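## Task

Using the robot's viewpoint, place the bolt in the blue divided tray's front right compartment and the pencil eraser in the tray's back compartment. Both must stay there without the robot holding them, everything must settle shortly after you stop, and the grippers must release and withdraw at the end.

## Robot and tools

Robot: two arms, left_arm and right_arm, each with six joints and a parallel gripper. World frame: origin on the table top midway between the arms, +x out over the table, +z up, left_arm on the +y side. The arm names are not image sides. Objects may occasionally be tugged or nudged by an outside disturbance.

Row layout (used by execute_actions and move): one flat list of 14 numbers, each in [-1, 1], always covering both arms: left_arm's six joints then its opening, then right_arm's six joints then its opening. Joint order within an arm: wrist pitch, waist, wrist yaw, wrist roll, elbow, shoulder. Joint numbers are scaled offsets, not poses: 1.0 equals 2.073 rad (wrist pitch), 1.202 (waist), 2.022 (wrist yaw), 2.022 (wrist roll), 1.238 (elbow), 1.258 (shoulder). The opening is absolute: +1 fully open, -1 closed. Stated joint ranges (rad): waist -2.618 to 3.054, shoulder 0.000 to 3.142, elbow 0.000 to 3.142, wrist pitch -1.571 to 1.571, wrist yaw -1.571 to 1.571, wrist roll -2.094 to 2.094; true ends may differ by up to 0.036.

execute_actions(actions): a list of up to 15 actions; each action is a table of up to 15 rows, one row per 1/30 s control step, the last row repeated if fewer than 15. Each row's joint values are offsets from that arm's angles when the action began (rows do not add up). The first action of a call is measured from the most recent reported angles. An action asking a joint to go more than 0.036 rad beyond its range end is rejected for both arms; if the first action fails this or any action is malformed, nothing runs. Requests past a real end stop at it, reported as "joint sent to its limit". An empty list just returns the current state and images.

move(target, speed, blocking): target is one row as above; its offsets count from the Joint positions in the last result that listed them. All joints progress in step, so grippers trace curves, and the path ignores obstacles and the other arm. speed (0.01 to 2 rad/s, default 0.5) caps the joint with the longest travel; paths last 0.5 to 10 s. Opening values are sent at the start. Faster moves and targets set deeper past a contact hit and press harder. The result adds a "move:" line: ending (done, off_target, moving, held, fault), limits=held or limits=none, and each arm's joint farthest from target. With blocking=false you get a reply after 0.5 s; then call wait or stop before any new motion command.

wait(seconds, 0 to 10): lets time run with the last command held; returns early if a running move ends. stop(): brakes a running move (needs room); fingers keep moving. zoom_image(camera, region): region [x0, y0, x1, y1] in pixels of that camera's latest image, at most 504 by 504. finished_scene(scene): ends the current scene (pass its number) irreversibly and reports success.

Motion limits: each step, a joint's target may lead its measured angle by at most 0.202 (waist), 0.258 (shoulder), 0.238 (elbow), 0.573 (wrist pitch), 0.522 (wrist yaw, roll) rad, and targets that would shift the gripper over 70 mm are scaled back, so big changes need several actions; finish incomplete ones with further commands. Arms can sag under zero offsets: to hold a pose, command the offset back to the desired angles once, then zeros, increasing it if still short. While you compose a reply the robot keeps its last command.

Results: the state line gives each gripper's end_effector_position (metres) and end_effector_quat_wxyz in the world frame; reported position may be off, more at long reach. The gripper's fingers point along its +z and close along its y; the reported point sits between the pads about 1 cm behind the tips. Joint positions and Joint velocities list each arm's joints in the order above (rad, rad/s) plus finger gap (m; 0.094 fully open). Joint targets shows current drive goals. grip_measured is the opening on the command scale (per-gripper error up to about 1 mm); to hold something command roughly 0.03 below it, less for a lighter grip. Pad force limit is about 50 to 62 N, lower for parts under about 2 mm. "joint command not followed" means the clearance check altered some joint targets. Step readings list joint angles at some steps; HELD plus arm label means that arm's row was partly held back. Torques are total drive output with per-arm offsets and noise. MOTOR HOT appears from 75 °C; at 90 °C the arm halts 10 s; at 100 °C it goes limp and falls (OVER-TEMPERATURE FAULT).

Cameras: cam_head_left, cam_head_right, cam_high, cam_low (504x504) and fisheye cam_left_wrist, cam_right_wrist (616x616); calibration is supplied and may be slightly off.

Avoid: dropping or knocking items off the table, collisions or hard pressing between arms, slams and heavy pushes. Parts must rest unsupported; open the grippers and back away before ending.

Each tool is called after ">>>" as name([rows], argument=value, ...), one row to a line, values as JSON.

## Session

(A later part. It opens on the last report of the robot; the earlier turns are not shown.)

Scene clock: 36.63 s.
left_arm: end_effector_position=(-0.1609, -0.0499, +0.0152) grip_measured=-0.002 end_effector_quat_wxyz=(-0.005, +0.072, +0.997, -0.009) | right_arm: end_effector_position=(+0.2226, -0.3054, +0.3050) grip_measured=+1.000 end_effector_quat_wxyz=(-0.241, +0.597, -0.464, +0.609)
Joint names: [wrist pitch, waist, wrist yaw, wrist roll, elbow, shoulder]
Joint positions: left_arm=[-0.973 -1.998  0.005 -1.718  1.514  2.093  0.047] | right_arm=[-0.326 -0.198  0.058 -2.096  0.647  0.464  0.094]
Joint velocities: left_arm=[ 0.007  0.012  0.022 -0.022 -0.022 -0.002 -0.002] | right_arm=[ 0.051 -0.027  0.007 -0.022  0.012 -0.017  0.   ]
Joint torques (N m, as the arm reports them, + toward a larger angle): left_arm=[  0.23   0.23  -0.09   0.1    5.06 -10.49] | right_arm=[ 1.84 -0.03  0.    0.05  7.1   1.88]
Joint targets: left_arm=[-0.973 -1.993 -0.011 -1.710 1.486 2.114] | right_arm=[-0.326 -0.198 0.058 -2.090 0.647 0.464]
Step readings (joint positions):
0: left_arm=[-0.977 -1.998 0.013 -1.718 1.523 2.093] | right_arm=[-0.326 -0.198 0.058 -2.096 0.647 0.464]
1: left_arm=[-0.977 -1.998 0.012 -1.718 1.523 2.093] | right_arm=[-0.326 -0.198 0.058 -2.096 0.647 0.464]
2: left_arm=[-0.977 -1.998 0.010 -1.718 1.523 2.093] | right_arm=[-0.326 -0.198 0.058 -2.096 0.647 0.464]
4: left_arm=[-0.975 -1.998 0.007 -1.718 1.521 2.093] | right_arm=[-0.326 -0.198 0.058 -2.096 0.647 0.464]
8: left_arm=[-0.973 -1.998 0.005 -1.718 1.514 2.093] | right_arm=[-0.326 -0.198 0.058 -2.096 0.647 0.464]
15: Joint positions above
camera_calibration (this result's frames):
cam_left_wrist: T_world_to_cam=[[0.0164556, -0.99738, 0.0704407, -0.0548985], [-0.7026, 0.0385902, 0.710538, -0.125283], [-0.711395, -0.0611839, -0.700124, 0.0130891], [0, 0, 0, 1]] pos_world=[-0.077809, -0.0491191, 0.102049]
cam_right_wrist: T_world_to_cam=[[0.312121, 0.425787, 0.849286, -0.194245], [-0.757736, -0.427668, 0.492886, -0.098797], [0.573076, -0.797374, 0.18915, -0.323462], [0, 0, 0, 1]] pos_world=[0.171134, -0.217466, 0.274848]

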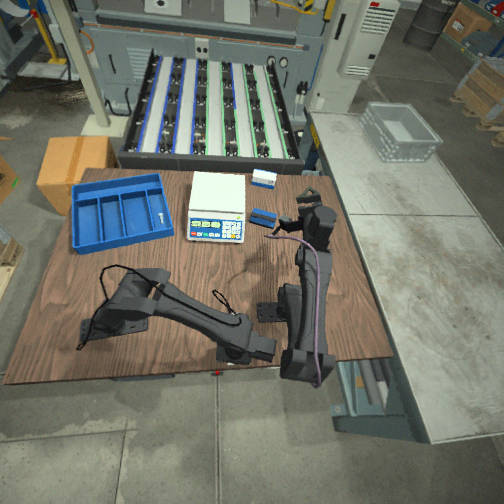

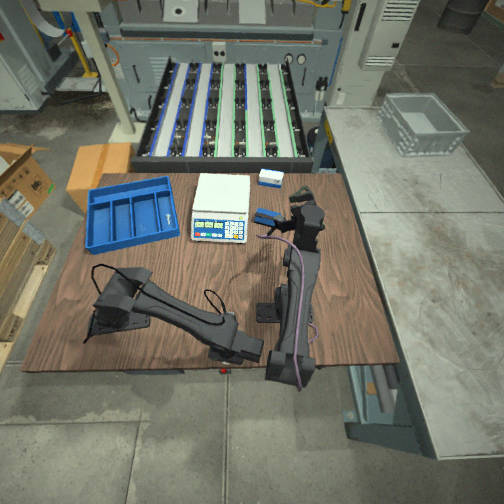

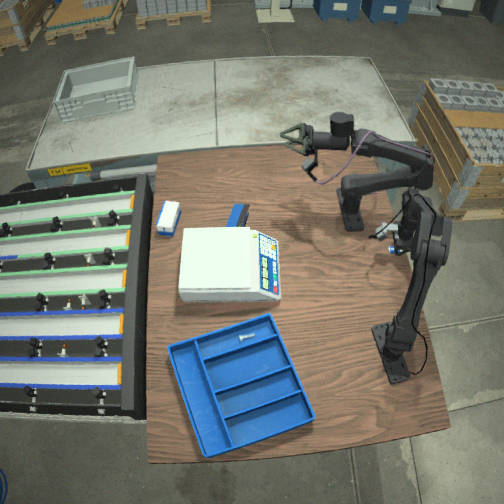

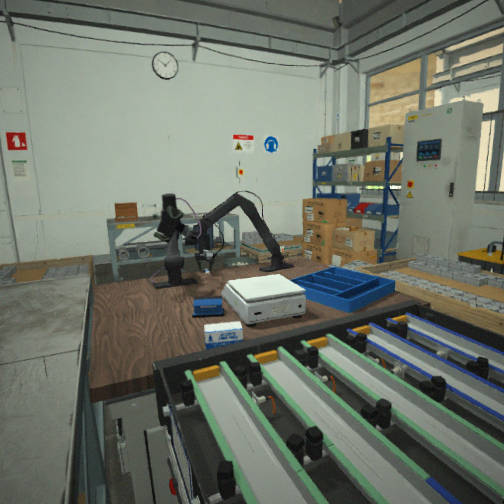

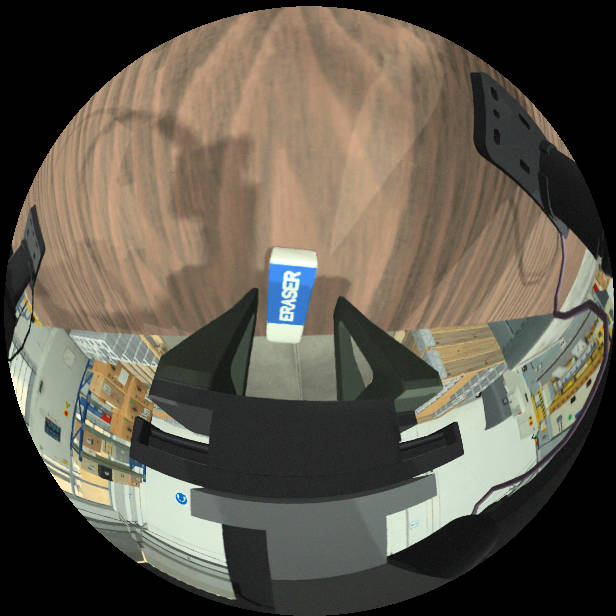

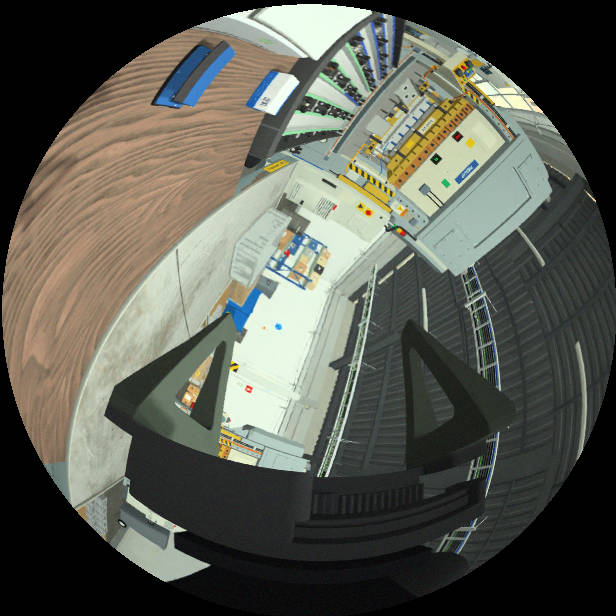

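>>> execute_actions([
  [[0,0.004,-0.006,0.004,-0.0226,0.012,-0.1,0,0,0,0.003,0,0,1],[0,0.004,-0.006,0.004,-0.0226,0.012,-0.2,0,0,0,0.003,0,0,1],[0,0.004,-0.006,0.004,-0.0226,0.012,-0.3,0,0,0,0.003,0,0,1],[0,0.004,-0.006,0.004,-0.0226,0.012,-0.38,0,0,0,0.003,0,0,1],[0,0.004,-0.006,0.004,-0.0226,0.012,-0.44,0,0,0,0.003,0,0,1],[0,0.004,-0.006,0.004,-0.0226,0.012,-0.48,0,0,0,0.003,0,0,1],[0,0.004,-0.006,0.004,-0.0226,0.012,-0.52,0,0,0,0.003,0,0,1],[0,0.004,-0.006,0.004,-0.0226,0.012,-0.55,0,0,0,0.003,0,0,1]],
])

>>> zoom_image(camera="cam_left_wrist", region=[160, 130, 460, 400])

Scene clock: 37.37 s.
left_arm: end_effector_position=(-0.1606, -0.0488, +0.0152) grip_measured=-0.541 end_effector_quat_wxyz=(-0.004, +0.072, +0.997, -0.006) | right_arm: end_effector_position=(+0.2226, -0.3054, +0.3050) grip_measured=+1.000 end_effector_quat_wxyz=(-0.241, +0.597, -0.464, +0.609)
Joint names: [wrist pitch, waist, wrist yaw, wrist roll, elbow, shoulder]
Joint positions: left_arm=[-0.978 -1.998  0.005 -1.718  1.514  2.093  0.022] | right_arm=[-0.326 -0.198  0.058 -2.096  0.647  0.464  0.094]
Joint velocities: left_arm=[ 0.11  -0.012  0.037 -0.037  0.017 -0.002 -0.001] | right_arm=[-0.022 -0.007  0.051  0.081 -0.012  0.012  0.   ]
Joint torques (N m, as the arm reports them, + toward a larger angle): left_arm=[  0.2    0.28  -0.09   0.15   4.9  -11.28] | right_arm=[ 1.85 -0.05  0.    0.05  7.1   1.9 ]
Joint targets: left_arm=[-0.973 -1.993 -0.007 -1.710 1.486 2.108] | right_arm=[-0.326 -0.198 0.058 -2.090 0.647 0.464]
Step readings (joint positions):
0: left_arm=[-0.973 -1.998 0.005 -1.718 1.514 2.093] | right_arm=[-0.326 -0.198 0.058 -2.096 0.647 0.464]
1: left_arm=[-0.973 -1.998 0.005 -1.718 1.514 2.093] | right_arm=[-0.326 -0.198 0.058 -2.096 0.647 0.464]
2: left_arm=[-0.975 -1.998 0.005 -1.718 1.514 2.093] | right_arm=[-0.326 -0.198 0.058 -2.096 0.647 0.464]
4: left_arm=[-0.978 -1.998 0.005 -1.718 1.514 2.093] | right_arm=[-0.326 -0.198 0.058 -2.096 0.647 0.464]
8: left_arm=[-0.978 -1.998 0.005 -1.718 1.514 2.093] | right_arm=[-0.326 -0.198 0.058 -2.096 0.647 0.464]
15: Joint positions above
camera_calibration (this result's frames):
cam_left_wrist: T_world_to_cam=[[0.0163589, -0.997704, 0.0657242, -0.0536845], [-0.703609, 0.035216, 0.709715, -0.125381], [-0.710399, -0.0578542, -0.701417, 0.0137408], [0, 0, 0, 1]] pos_world=[-0.0775793, -0.0483509, 0.102151]
cam_right_wrist: T_world_to_cam=[[0.312121, 0.425787, 0.849286, -0.194245], [-0.757736, -0.427668, 0.492886, -0.098797], [0.573076, -0.797374, 0.18915, -0.323462], [0, 0, 0, 1]] pos_world=[0.171134, -0.217466, 0.274848]

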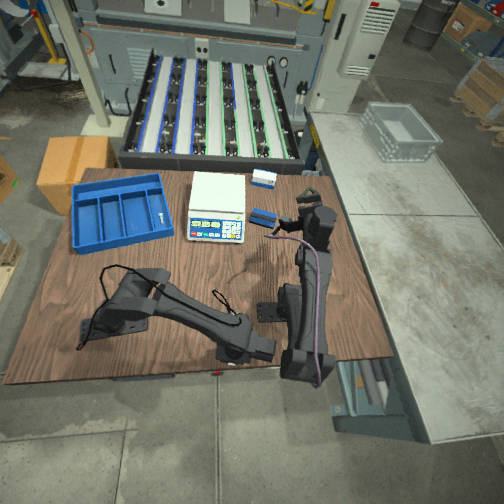

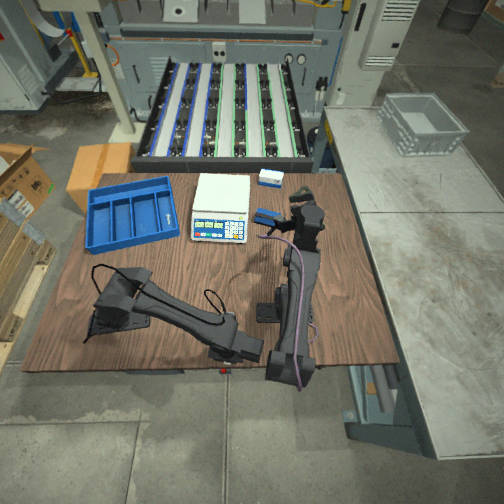

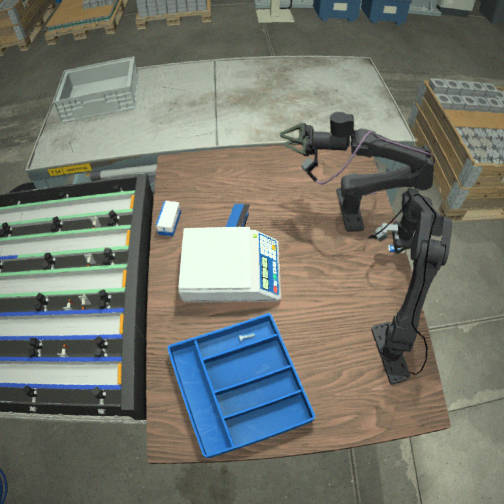

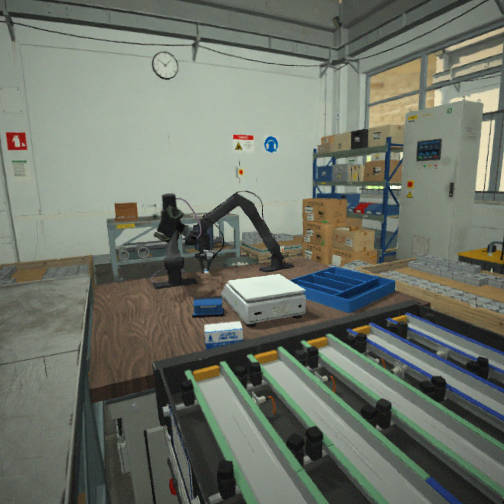

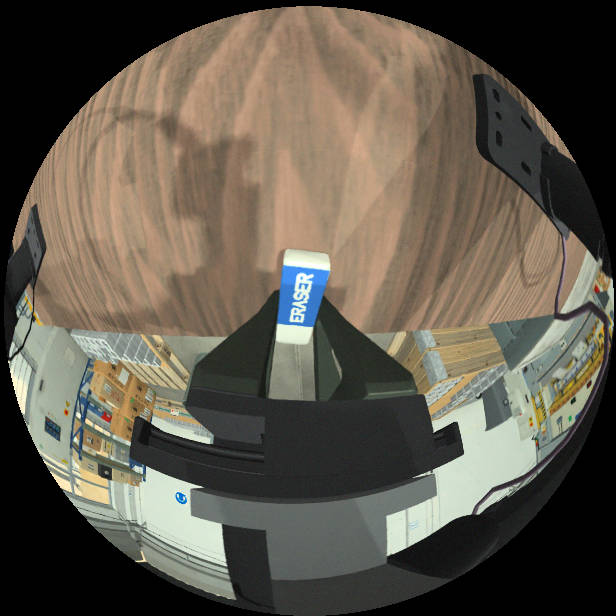

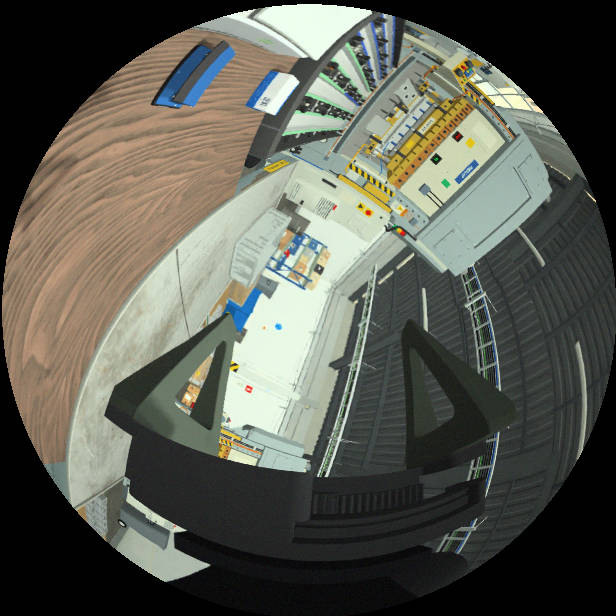

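Region (160, 130, 460, 400) of cam_left_wrist's 616x616 image, scaled by 1.680, with more detail than that image has; it fills the top 454 rows of this view, and the rest is white.

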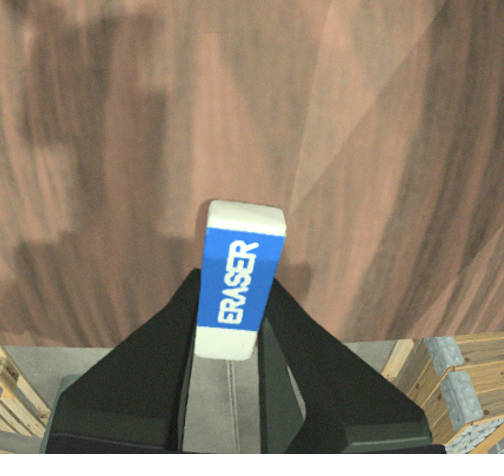

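>>> execute_actions([
  [[0,0.004,-0.003,0.004,-0.01,0.005,-0.57,0,0,0,0.003,0,0,1],[0,0.004,-0.003,0.004,0,0.005,-0.58,0,0,0,0.003,0,0,1],[0,0.004,-0.003,0.004,0.005,0.005,-0.58,0,0,0,0.003,0,0,1],[0,0.004,-0.003,0.004,0.01,0.005,-0.58,0,0,0,0.003,0,0,1],[0,0.004,-0.003,0.004,0.015,0.005,-0.58,0,0,0,0.003,0,0,1],[-0.003,0.004,-0.003,0.004,0.02,0.005,-0.58,0,0,0,0.003,0,0,1],[-0.006,0.004,-0.003,0.004,0.025,0.005,-0.58,0,0,0,0.003,0,0,1],[-0.009,0.004,-0.003,0.004,0.03,0.005,-0.58,0,0,0,0.003,0,0,1],[-0.012,0.004,-0.003,0.004,0.035,0.005,-0.58,0,0,0,0.003,0,0,1],[-0.015,0.004,-0.003,0.004,0.04,0.005,-0.58,0,0,0,0.003,0,0,1],[-0.018,0.004,-0.003,0.004,0.045,0.005,-0.58,0,0,0,0.003,0,0,1],[-0.021,0.004,-0.003,0.004,0.05,0.005,-0.58,0,0,0,0.003,0,0,1],[-0.024,0.004,-0.003,0.004,0.055,0.005,-0.58,0,0,0,0.003,0,0,1],[-0.027,0.004,-0.003,0.004,0.06,0.005,-0.58,0,0,0,0.003,0,0,1]],
])

Scene clock: 41.30 s.
left_arm: end_effector_position=(-0.1633, -0.0580, +0.0263) grip_measured=-0.562 end_effector_quat_wxyz=(-0.007, +0.072, +0.997, -0.018) | right_arm: end_effector_position=(+0.2226, -0.3054, +0.3050) grip_measured=+1.000 end_effector_quat_wxyz=(-0.241, +0.597, -0.464, +0.609)
Joint names: [wrist pitch, waist, wrist yaw, wrist roll, elbow, shoulder]
Joint positions: left_arm=[-0.999 -1.998  0.005 -1.718  1.559  2.093  0.021] | right_arm=[-0.326 -0.198  0.058 -2.096  0.647  0.464  0.094]
Joint velocities: left_arm=[-0.095  0.012  0.007  0.007  0.144 -0.022 -0.   ] | right_arm=[ 0.007  0.012 -0.007 -0.037 -0.012 -0.002  0.   ]
Joint torques (N m, as the arm reports them, + toward a larger angle): left_arm=[  0.03   0.47   0.01   0.13   9.36 -12.01] | right_arm=[ 1.84 -0.04  0.    0.06  7.1   1.92]
Joint targets: left_arm=[-1.033 -1.993 -0.001 -1.710 1.588 2.099] | right_arm=[-0.326 -0.198 0.058 -2.090 0.647 0.464]
Step readings (joint positions):
0: left_arm=[-0.978 -1.998 0.005 -1.718 1.514 2.093] | right_arm=[-0.326 -0.198 0.058 -2.096 0.647 0.464]
1: left_arm=[-0.978 -1.998 0.005 -1.718 1.514 2.093] | right_arm=[-0.326 -0.198 0.058 -2.096 0.647 0.464]
2: left_arm=[-0.978 -1.998 0.005 -1.718 1.514 2.093] | right_arm=[-0.326 -0.198 0.058 -2.096 0.647 0.464]
4: left_arm=[-0.978 -1.998 0.005 -1.718 1.514 2.093] | right_arm=[-0.326 -0.198 0.058 -2.096 0.647 0.464]
8: left_arm=[-0.979 -1.998 0.005 -1.718 1.518 2.093] | right_arm=[-0.326 -0.198 0.058 -2.096 0.647 0.464]
15: Joint positions above
camera_calibration (this result's frames):
cam_left_wrist: T_world_to_cam=[[0.0168995, -0.995895, 0.088926, -0.0640185], [-0.698633, 0.0518638, 0.713598, -0.133222], [-0.715281, -0.0741861, -0.694888, 0.0171299], [0, 0, 0, 1]] pos_world=[-0.0797388, -0.0555755, 0.112663]
cam_right_wrist: T_world_to_cam=[[0.312121, 0.425787, 0.849286, -0.194245], [-0.757736, -0.427668, 0.492886, -0.098797], [0.573076, -0.797374, 0.18915, -0.323462], [0, 0, 0, 1]] pos_world=[0.171134, -0.217466, 0.274848]

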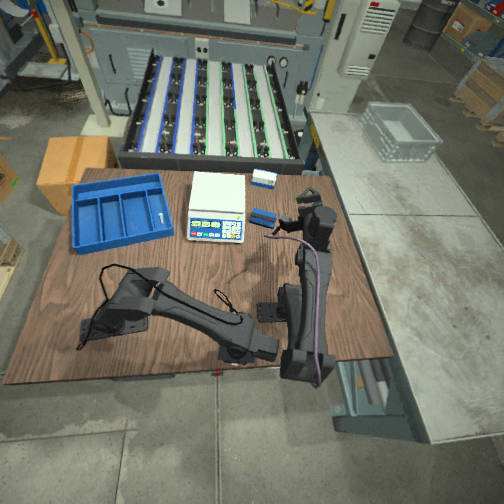

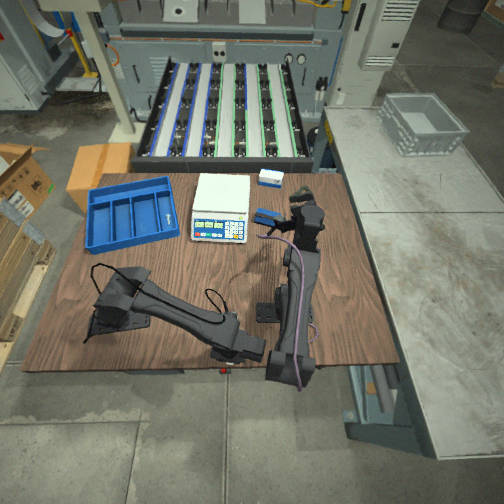

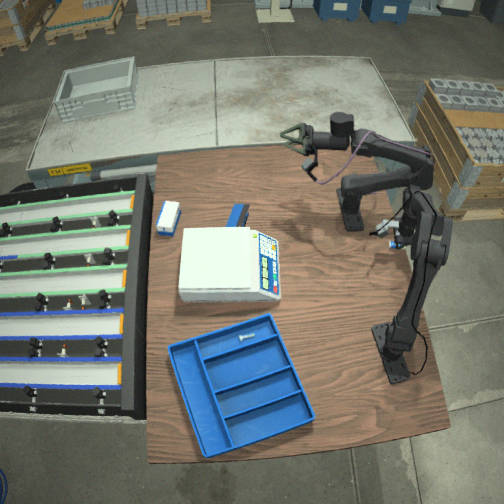

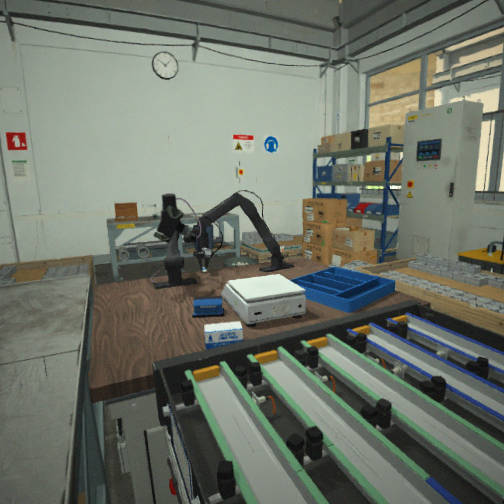

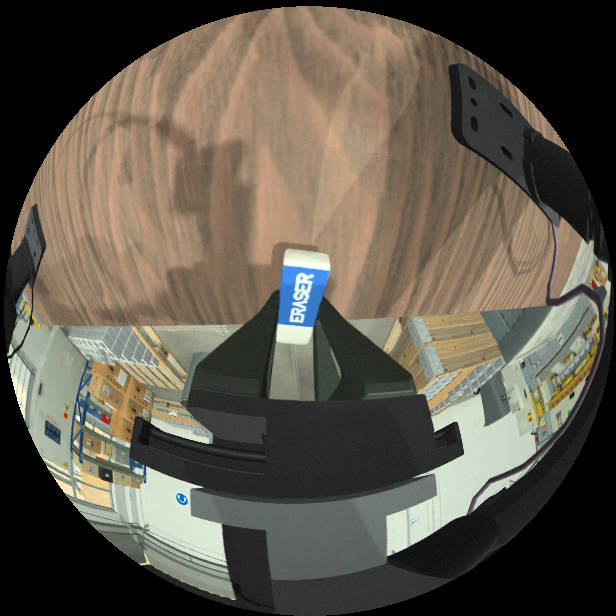

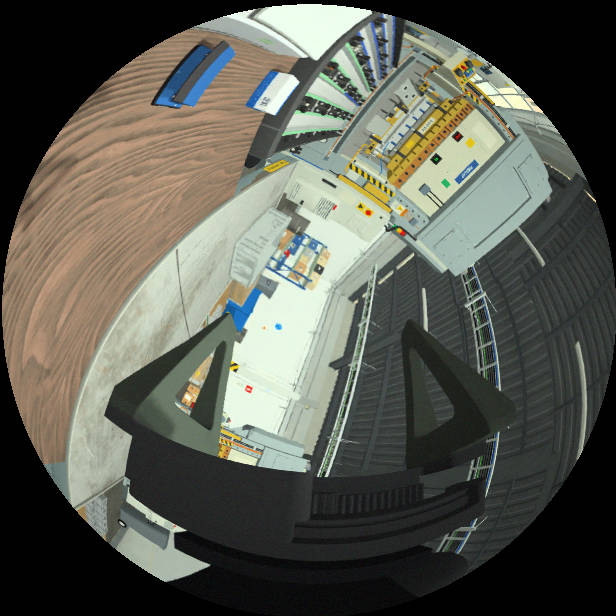

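>>> move(target=[-0.266,0.75,-0.002,0.4,0.40,-0.062,-0.6, 0,0,0,0.003,0,0,1.0], speed=0.8)

Scene clock: 43.47 s.
left_arm: end_effector_position=(+0.1785, +0.0084, +0.1673) grip_measured=-0.568 end_effector_quat_wxyz=(+0.010, +0.018, +1.000, -0.016) | right_arm: end_effector_position=(+0.2226, -0.3054, +0.3050) grip_measured=+1.000 end_effector_quat_wxyz=(-0.241, +0.597, -0.464, +0.609)
Joint names: [wrist pitch, waist, wrist yaw, wrist roll, elbow, shoulder]
Joint positions: left_arm=[-1.535 -1.091  0.004 -0.918  2.034  2.032  0.02 ] | right_arm=[-0.326 -0.198  0.058 -2.097  0.647  0.464  0.094]
Joint velocities: left_arm=[ 0.007 -0.002  0.022 -0.066 -0.002 -0.017 -0.   ] | right_arm=[-0.007  0.017 -0.022 -0.022 -0.017  0.007  0.   ]
Joint torques (N m, as the arm reports them, + toward a larger angle): left_arm=[  0.1   -0.51   0.08   0.12   9.47 -13.62] | right_arm=[ 1.85 -0.03 -0.01  0.07  7.11  1.89]
Joint targets: left_arm=[-1.551 -1.097 0.001 -0.909 2.055 2.015] | right_arm=[-0.326 -0.198 0.058 -2.090 0.647 0.464]
move: done; limits=none; left_arm: farthest joint: the elbow, 0.020 radians from its target (0.487 radians at the start); right_arm: farthest joint: the wrist roll, 0.007 radians from its target (0.006 radians at the start)
camera_calibration (this result's frames):
cam_left_wrist: T_world_to_cam=[[0.121949, -0.988546, 0.088913, -0.0349676], [-0.721583, -0.0267926, 0.691809, 0.00988552], [-0.681503, -0.148524, -0.716585, 0.362782], [0, 0, 0, 1]] pos_world=[0.258634, 0.0195794, 0.256234]
cam_right_wrist: T_world_to_cam=[[0.312254, 0.426436, 0.848911, -0.193962], [-0.757585, -0.427393, 0.493356, -0.0988899], [0.573203, -0.797175, 0.189606, -0.323568], [0, 0, 0, 1]] pos_world=[0.171118, -0.217493, 0.274795]

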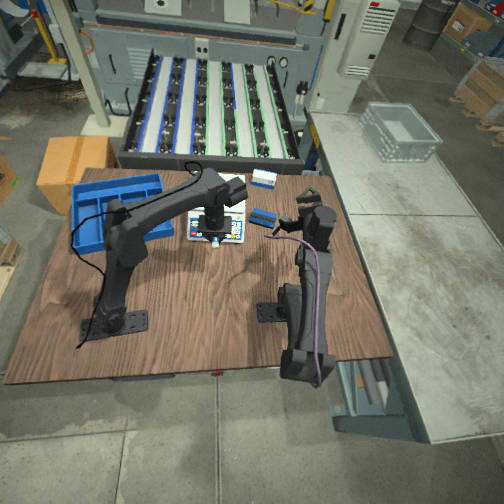

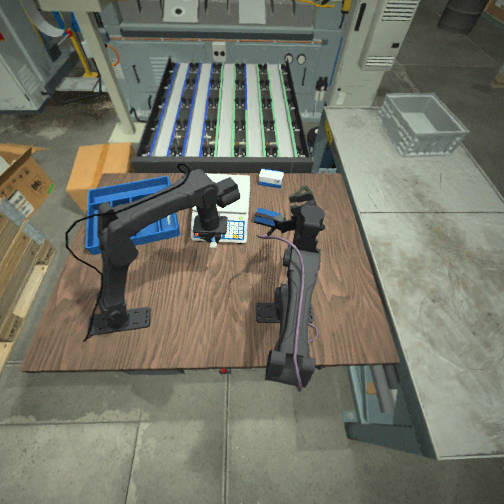

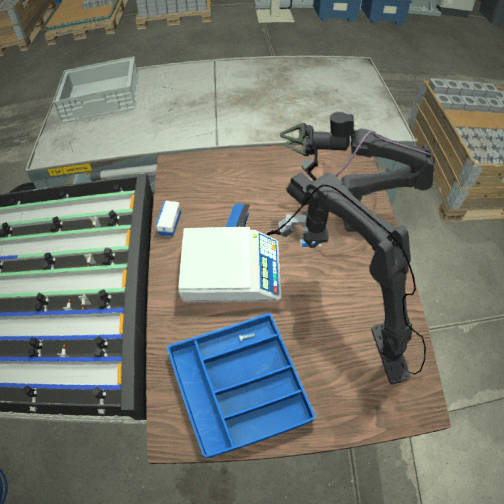

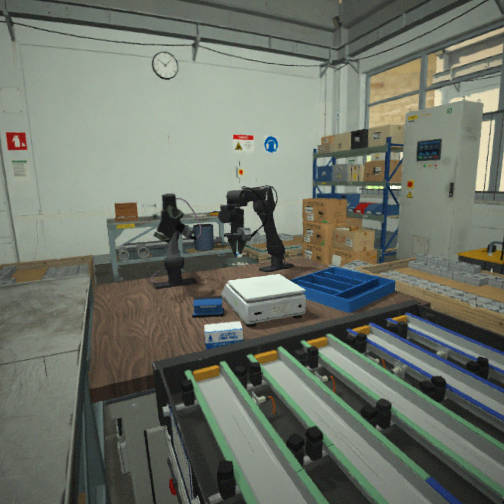

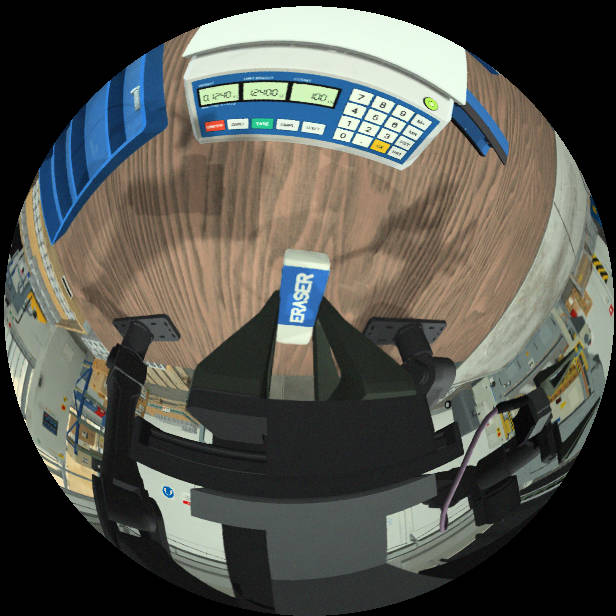

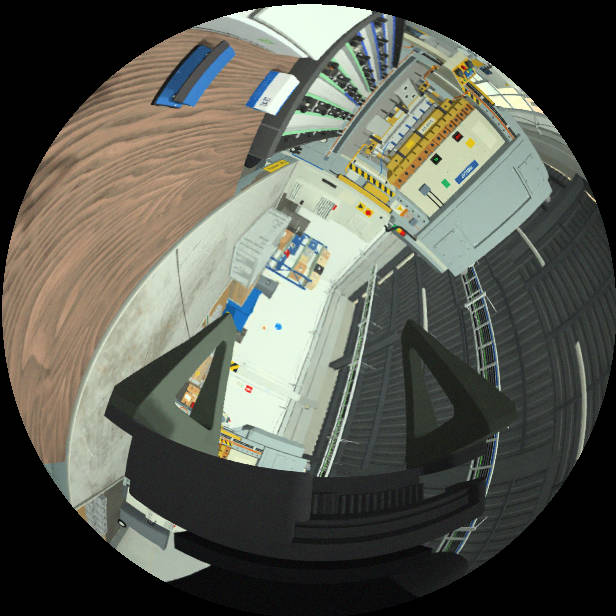

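>>> move(target=[0.317,0.937,-0.002,0.405,0.172,0.227,-0.6, 0,0,0,0.003,0,0,1.0], speed=0.7)

Scene clock: 46.27 s.
left_arm: end_effector_position=(+0.5292, +0.4309, +0.1480) grip_measured=-0.568 end_effector_quat_wxyz=(+0.295, -0.135, +0.946, +0.010) | right_arm: end_effector_position=(+0.2226, -0.3054, +0.3050) grip_measured=+1.000 end_effector_quat_wxyz=(-0.240, +0.597, -0.463, +0.609)
Joint names: [wrist pitch, waist, wrist yaw, wrist roll, elbow, shoulder]
Joint positions: left_arm=[-0.885  0.038 -0.001 -0.109  2.219  2.306  0.02 ] | right_arm=[-0.326 -0.198  0.058 -2.097  0.647  0.464  0.094]
Joint velocities: left_arm=[ 0.051  0.002  0.022 -0.081  0.012 -0.002  0.001] | right_arm=[ 0.022 -0.002  0.022 -0.051 -0.007 -0.017  0.   ]
Joint torques (N m, as the arm reports them, + toward a larger angle): left_arm=[  1.29  -0.12   0.06   0.11  11.17 -14.55] | right_arm=[ 1.84 -0.04  0.    0.08  7.09  1.9 ]
Joint targets: left_arm=[-0.878 0.036 0.000 -0.099 2.247 2.317] | right_arm=[-0.326 -0.198 0.058 -2.091 0.647 0.464]
move: off_target (left_arm); limits=none; left_arm: farthest joint: the elbow, 0.028 radians from its target (0.213 radians at the start); right_arm: farthest joint: the wrist roll, 0.007 radians from its target (0.006 radians at the start)
camera_calibration (this result's frames):
cam_left_wrist: T_world_to_cam=[[0.353545, -0.915117, 0.193821, 0.171841], [-0.928791, -0.318802, 0.18898, 0.597506], [-0.111148, -0.246832, -0.962663, 0.427639], [0, 0, 0, 1]] pos_world=[0.541735, 0.453296, 0.265449]
cam_right_wrist: T_world_to_cam=[[0.312388, 0.427085, 0.848535, -0.193678], [-0.757434, -0.427117, 0.493826, -0.0989827], [0.57333, -0.796975, 0.190063, -0.323675], [0, 0, 0, 1]] pos_world=[0.171102, -0.217521, 0.274742]

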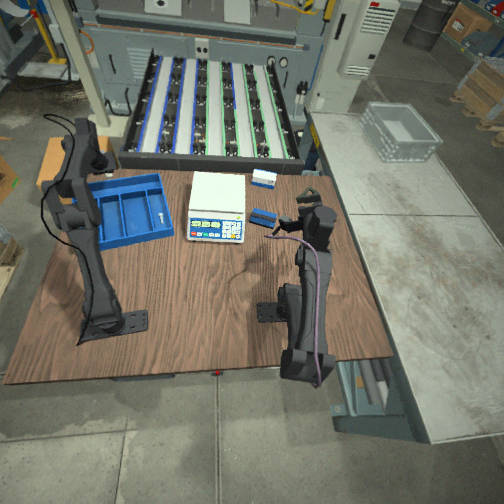

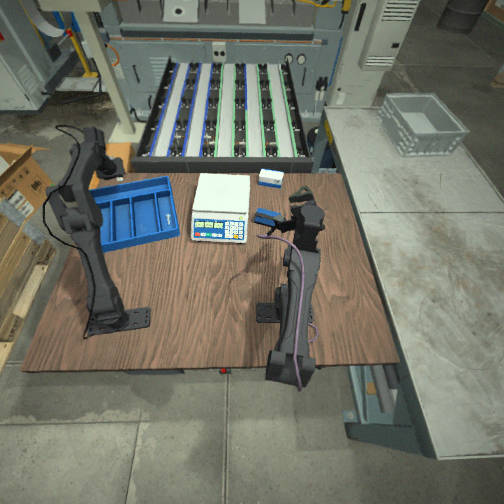

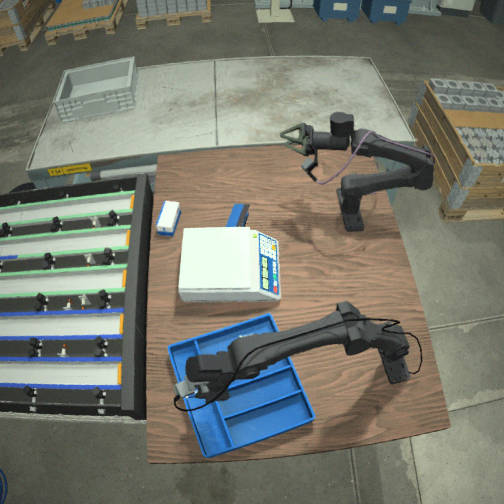

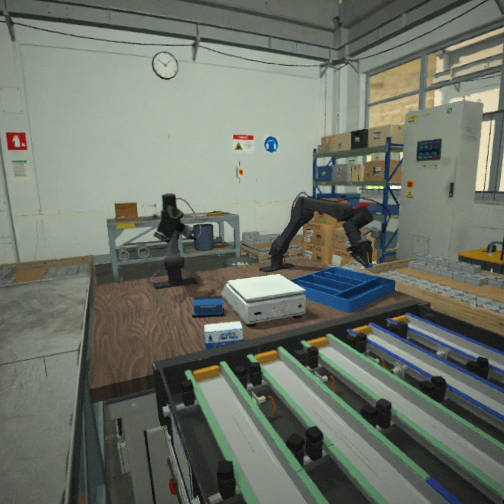

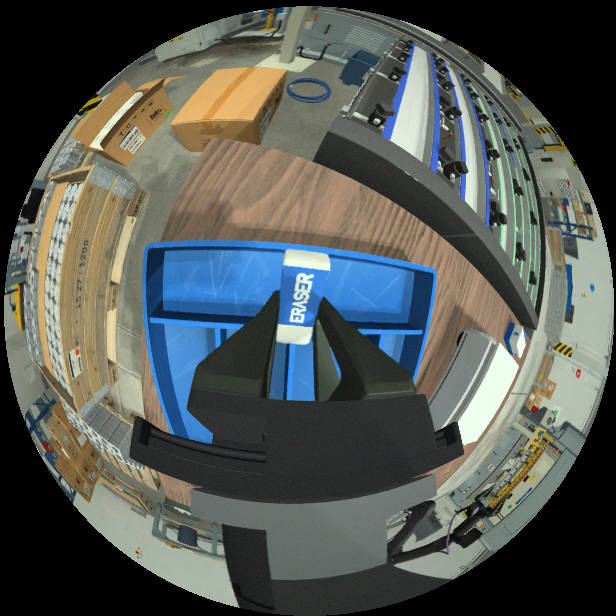

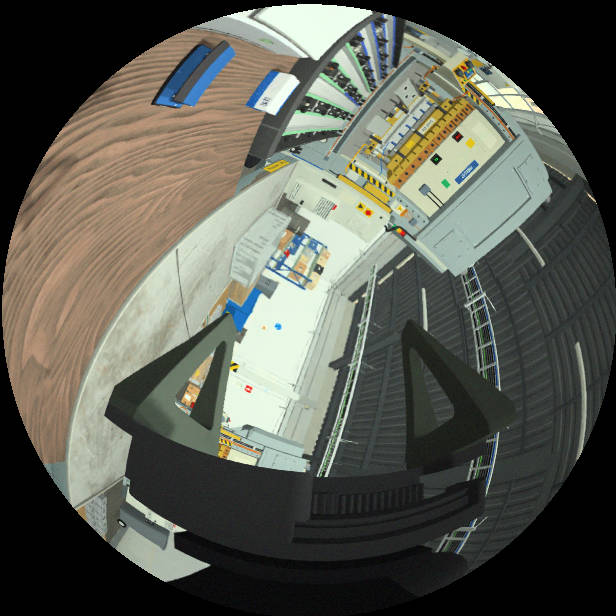

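>>> move(target=[-0.031,0,0,0.004,0.0856,0.1415,-0.6, 0,0,0,0.003,0,0,1.0], speed=0.3)

Scene clock: 48.13 s.
left_arm: end_effector_position=(+0.5320, +0.4314, +0.0740) grip_measured=-0.568 end_effector_quat_wxyz=(+0.227, -0.138, +0.964, +0.008) | right_arm: end_effector_position=(+0.2226, -0.3054, +0.3050) grip_measured=+1.000 end_effector_quat_wxyz=(-0.240, +0.597, -0.463, +0.609)
Joint names: [wrist pitch, waist, wrist yaw, wrist roll, elbow, shoulder]
Joint positions: left_arm=[-0.935  0.038 -0.001 -0.109  2.3    2.478  0.02 ] | right_arm=[-0.326 -0.198  0.058 -2.098  0.647  0.464  0.094]
Joint velocities: left_arm=[-0.125  0.002  0.022  0.037  0.002  0.007 -0.   ] | right_arm=[-0.007  0.022 -0.037 -0.007 -0.012 -0.007  0.   ]
Joint torques (N m, as the arm reports them, + toward a larger angle): left_arm=[  0.88  -0.08   0.06   0.11  10.95 -16.21] | right_arm=[ 1.85 -0.01  0.01  0.07  7.08  1.88]
Joint targets: left_arm=[-0.949 0.038 -0.001 -0.101 2.325 2.484] | right_arm=[-0.326 -0.198 0.058 -2.092 0.647 0.464]
move: off_target (left_arm); limits=none; left_arm: farthest joint: the elbow, 0.025 radians from its target (0.106 radians at the start); right_arm: farthest joint: the wrist roll, 0.007 radians from its target (0.007 radians at the start)
camera_calibration (this result's frames):
cam_left_wrist: T_world_to_cam=[[0.378425, -0.910819, 0.164934, 0.172681], [-0.892844, -0.312174, 0.324618, 0.582328], [-0.24418, -0.270104, -0.931354, 0.43532], [0, 0, 0, 1]] pos_world=[0.560877, 0.456651, 0.187922]
cam_right_wrist: T_world_to_cam=[[0.312521, 0.427734, 0.848159, -0.193395], [-0.757284, -0.426841, 0.494296, -0.0990753], [0.573457, -0.796775, 0.190519, -0.323781], [0, 0, 0, 1]] pos_world=[0.171086, -0.217548, 0.274689]

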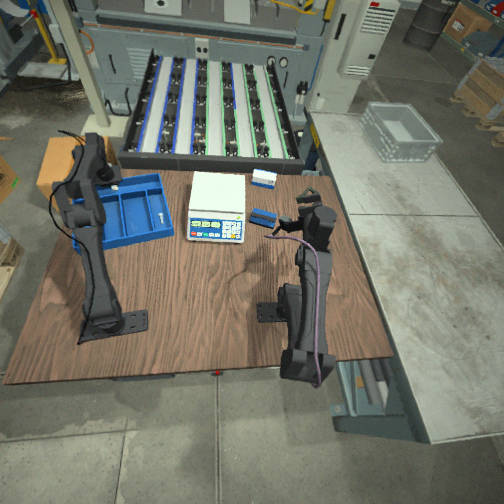

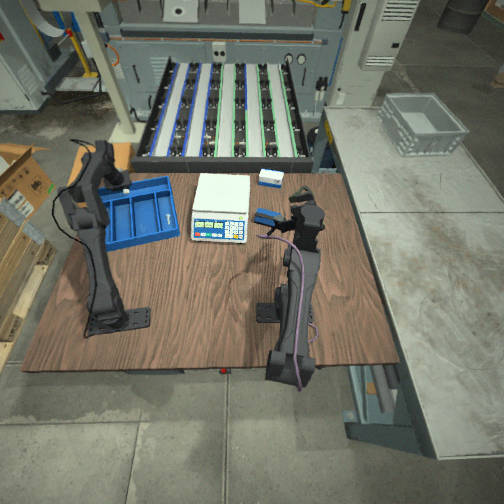

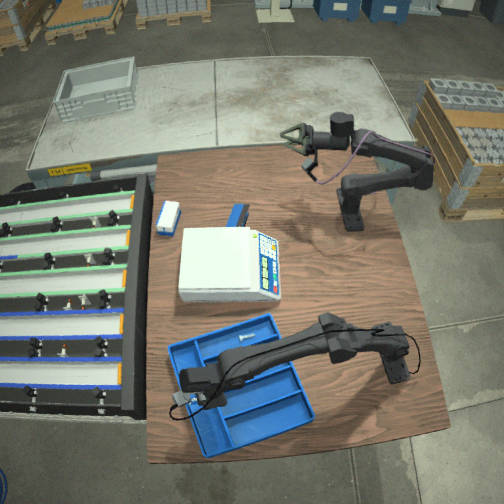

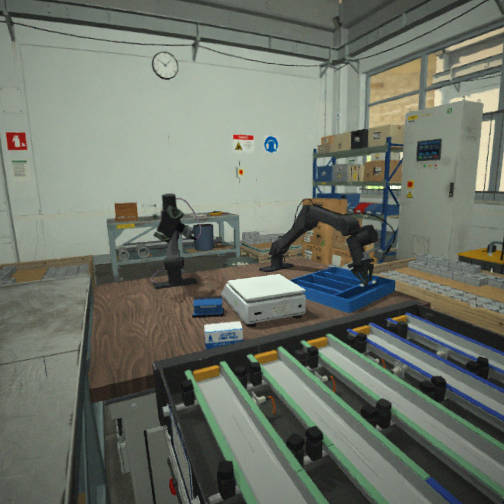

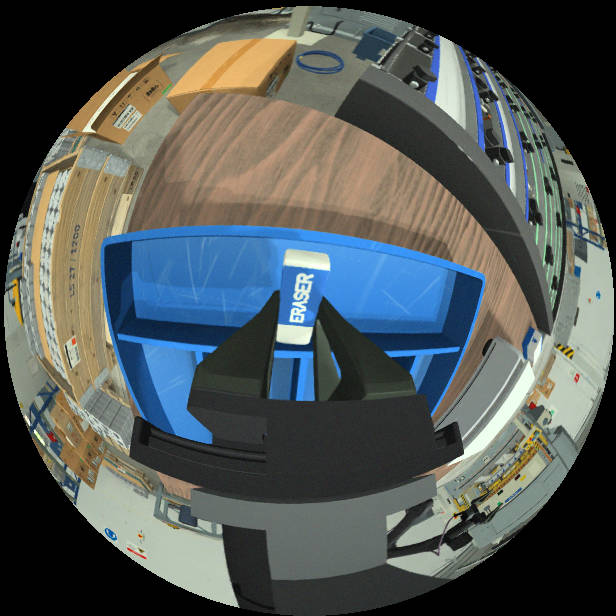

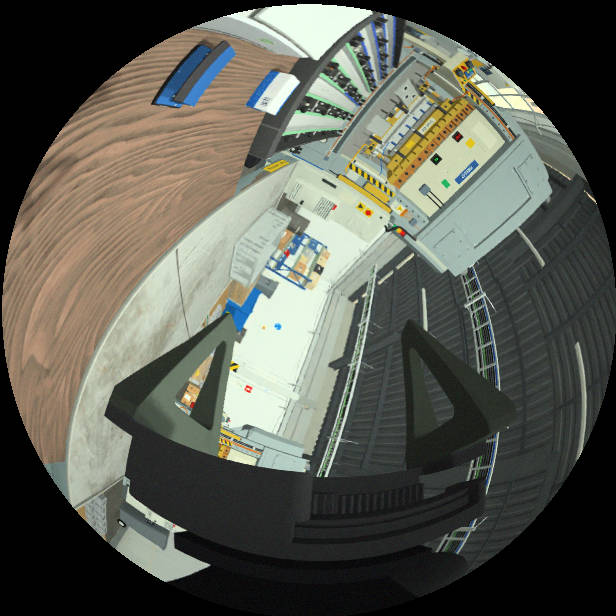

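>>> execute_actions(actions=[])

Scene clock: 48.63 s.
left_arm: end_effector_position=(+0.5320, +0.4314, +0.0740) grip_measured=-0.568 end_effector_quat_wxyz=(+0.227, -0.138, +0.964, +0.008) | right_arm: end_effector_position=(+0.2226, -0.3054, +0.3050) grip_measured=+1.000 end_effector_quat_wxyz=(-0.240, +0.597, -0.463, +0.609)
Joint names: [wrist pitch, waist, wrist yaw, wrist roll, elbow, shoulder]
Joint positions: left_arm=[-0.935  0.038 -0.001 -0.109  2.3    2.478  0.02 ] | right_arm=[-0.326 -0.198  0.058 -2.098  0.647  0.464  0.094]
Joint velocities: left_arm=[-0.037 -0.012 -0.037 -0.022 -0.012 -0.002 -0.   ] | right_arm=[-0.022 -0.007  0.037 -0.007 -0.007 -0.012  0.   ]
Joint torques (N m, as the arm reports them, + toward a larger angle): left_arm=[  0.84  -0.04   0.     0.14  10.91 -16.56] | right_arm=[ 1.84 -0.02 -0.01  0.06  7.11  1.87]
Joint targets: left_arm=[-0.949 0.038 -0.001 -0.101 2.325 2.484] | right_arm=[-0.326 -0.198 0.058 -2.092 0.647 0.464]
camera_calibration (this result's frames):
cam_left_wrist: T_world_to_cam=[[0.378425, -0.910819, 0.164934, 0.172681], [-0.892844, -0.312174, 0.324618, 0.582328], [-0.24418, -0.270104, -0.931354, 0.43532], [0, 0, 0, 1]] pos_world=[0.560877, 0.456651, 0.187922]
cam_right_wrist: T_world_to_cam=[[0.312521, 0.427734, 0.848159, -0.193395], [-0.757284, -0.426841, 0.494296, -0.0990753], [0.573457, -0.796775, 0.190519, -0.323781], [0, 0, 0, 1]] pos_world=[0.171086, -0.217548, 0.274689]

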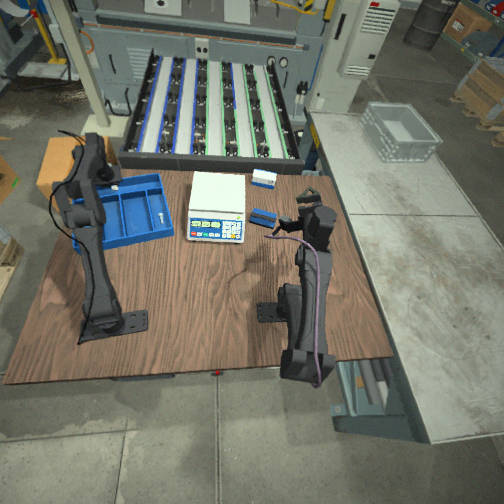

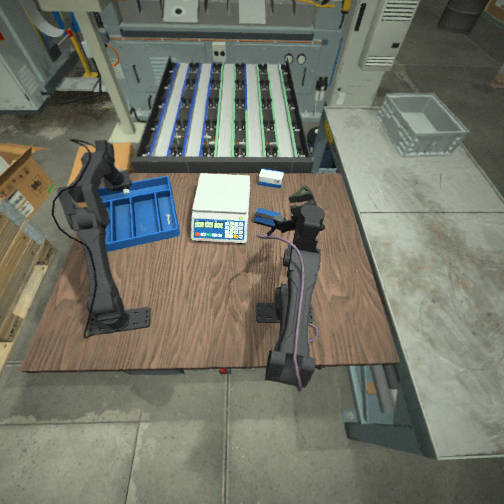

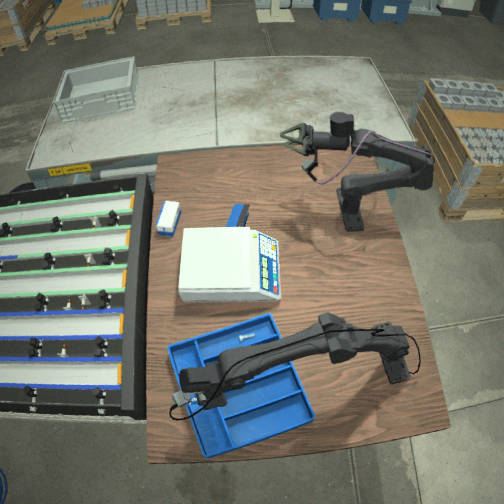

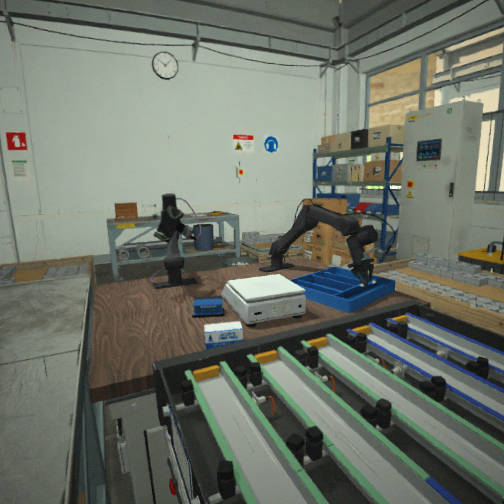

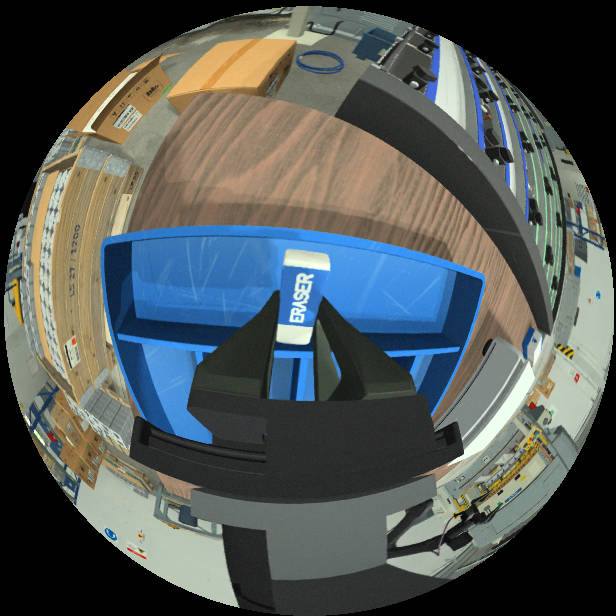

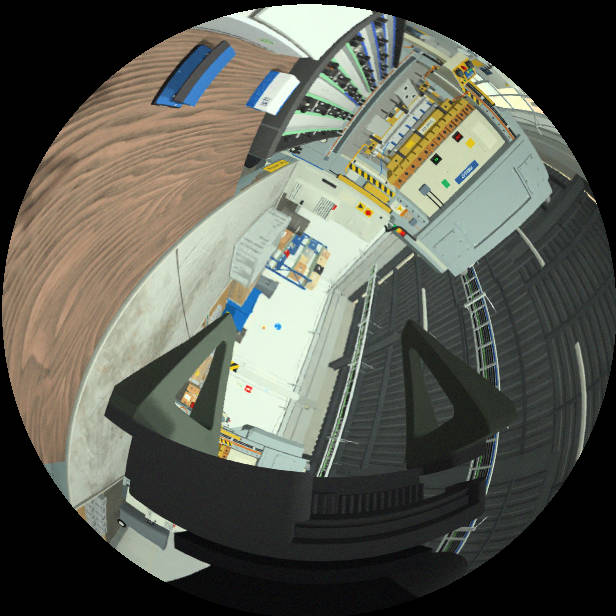

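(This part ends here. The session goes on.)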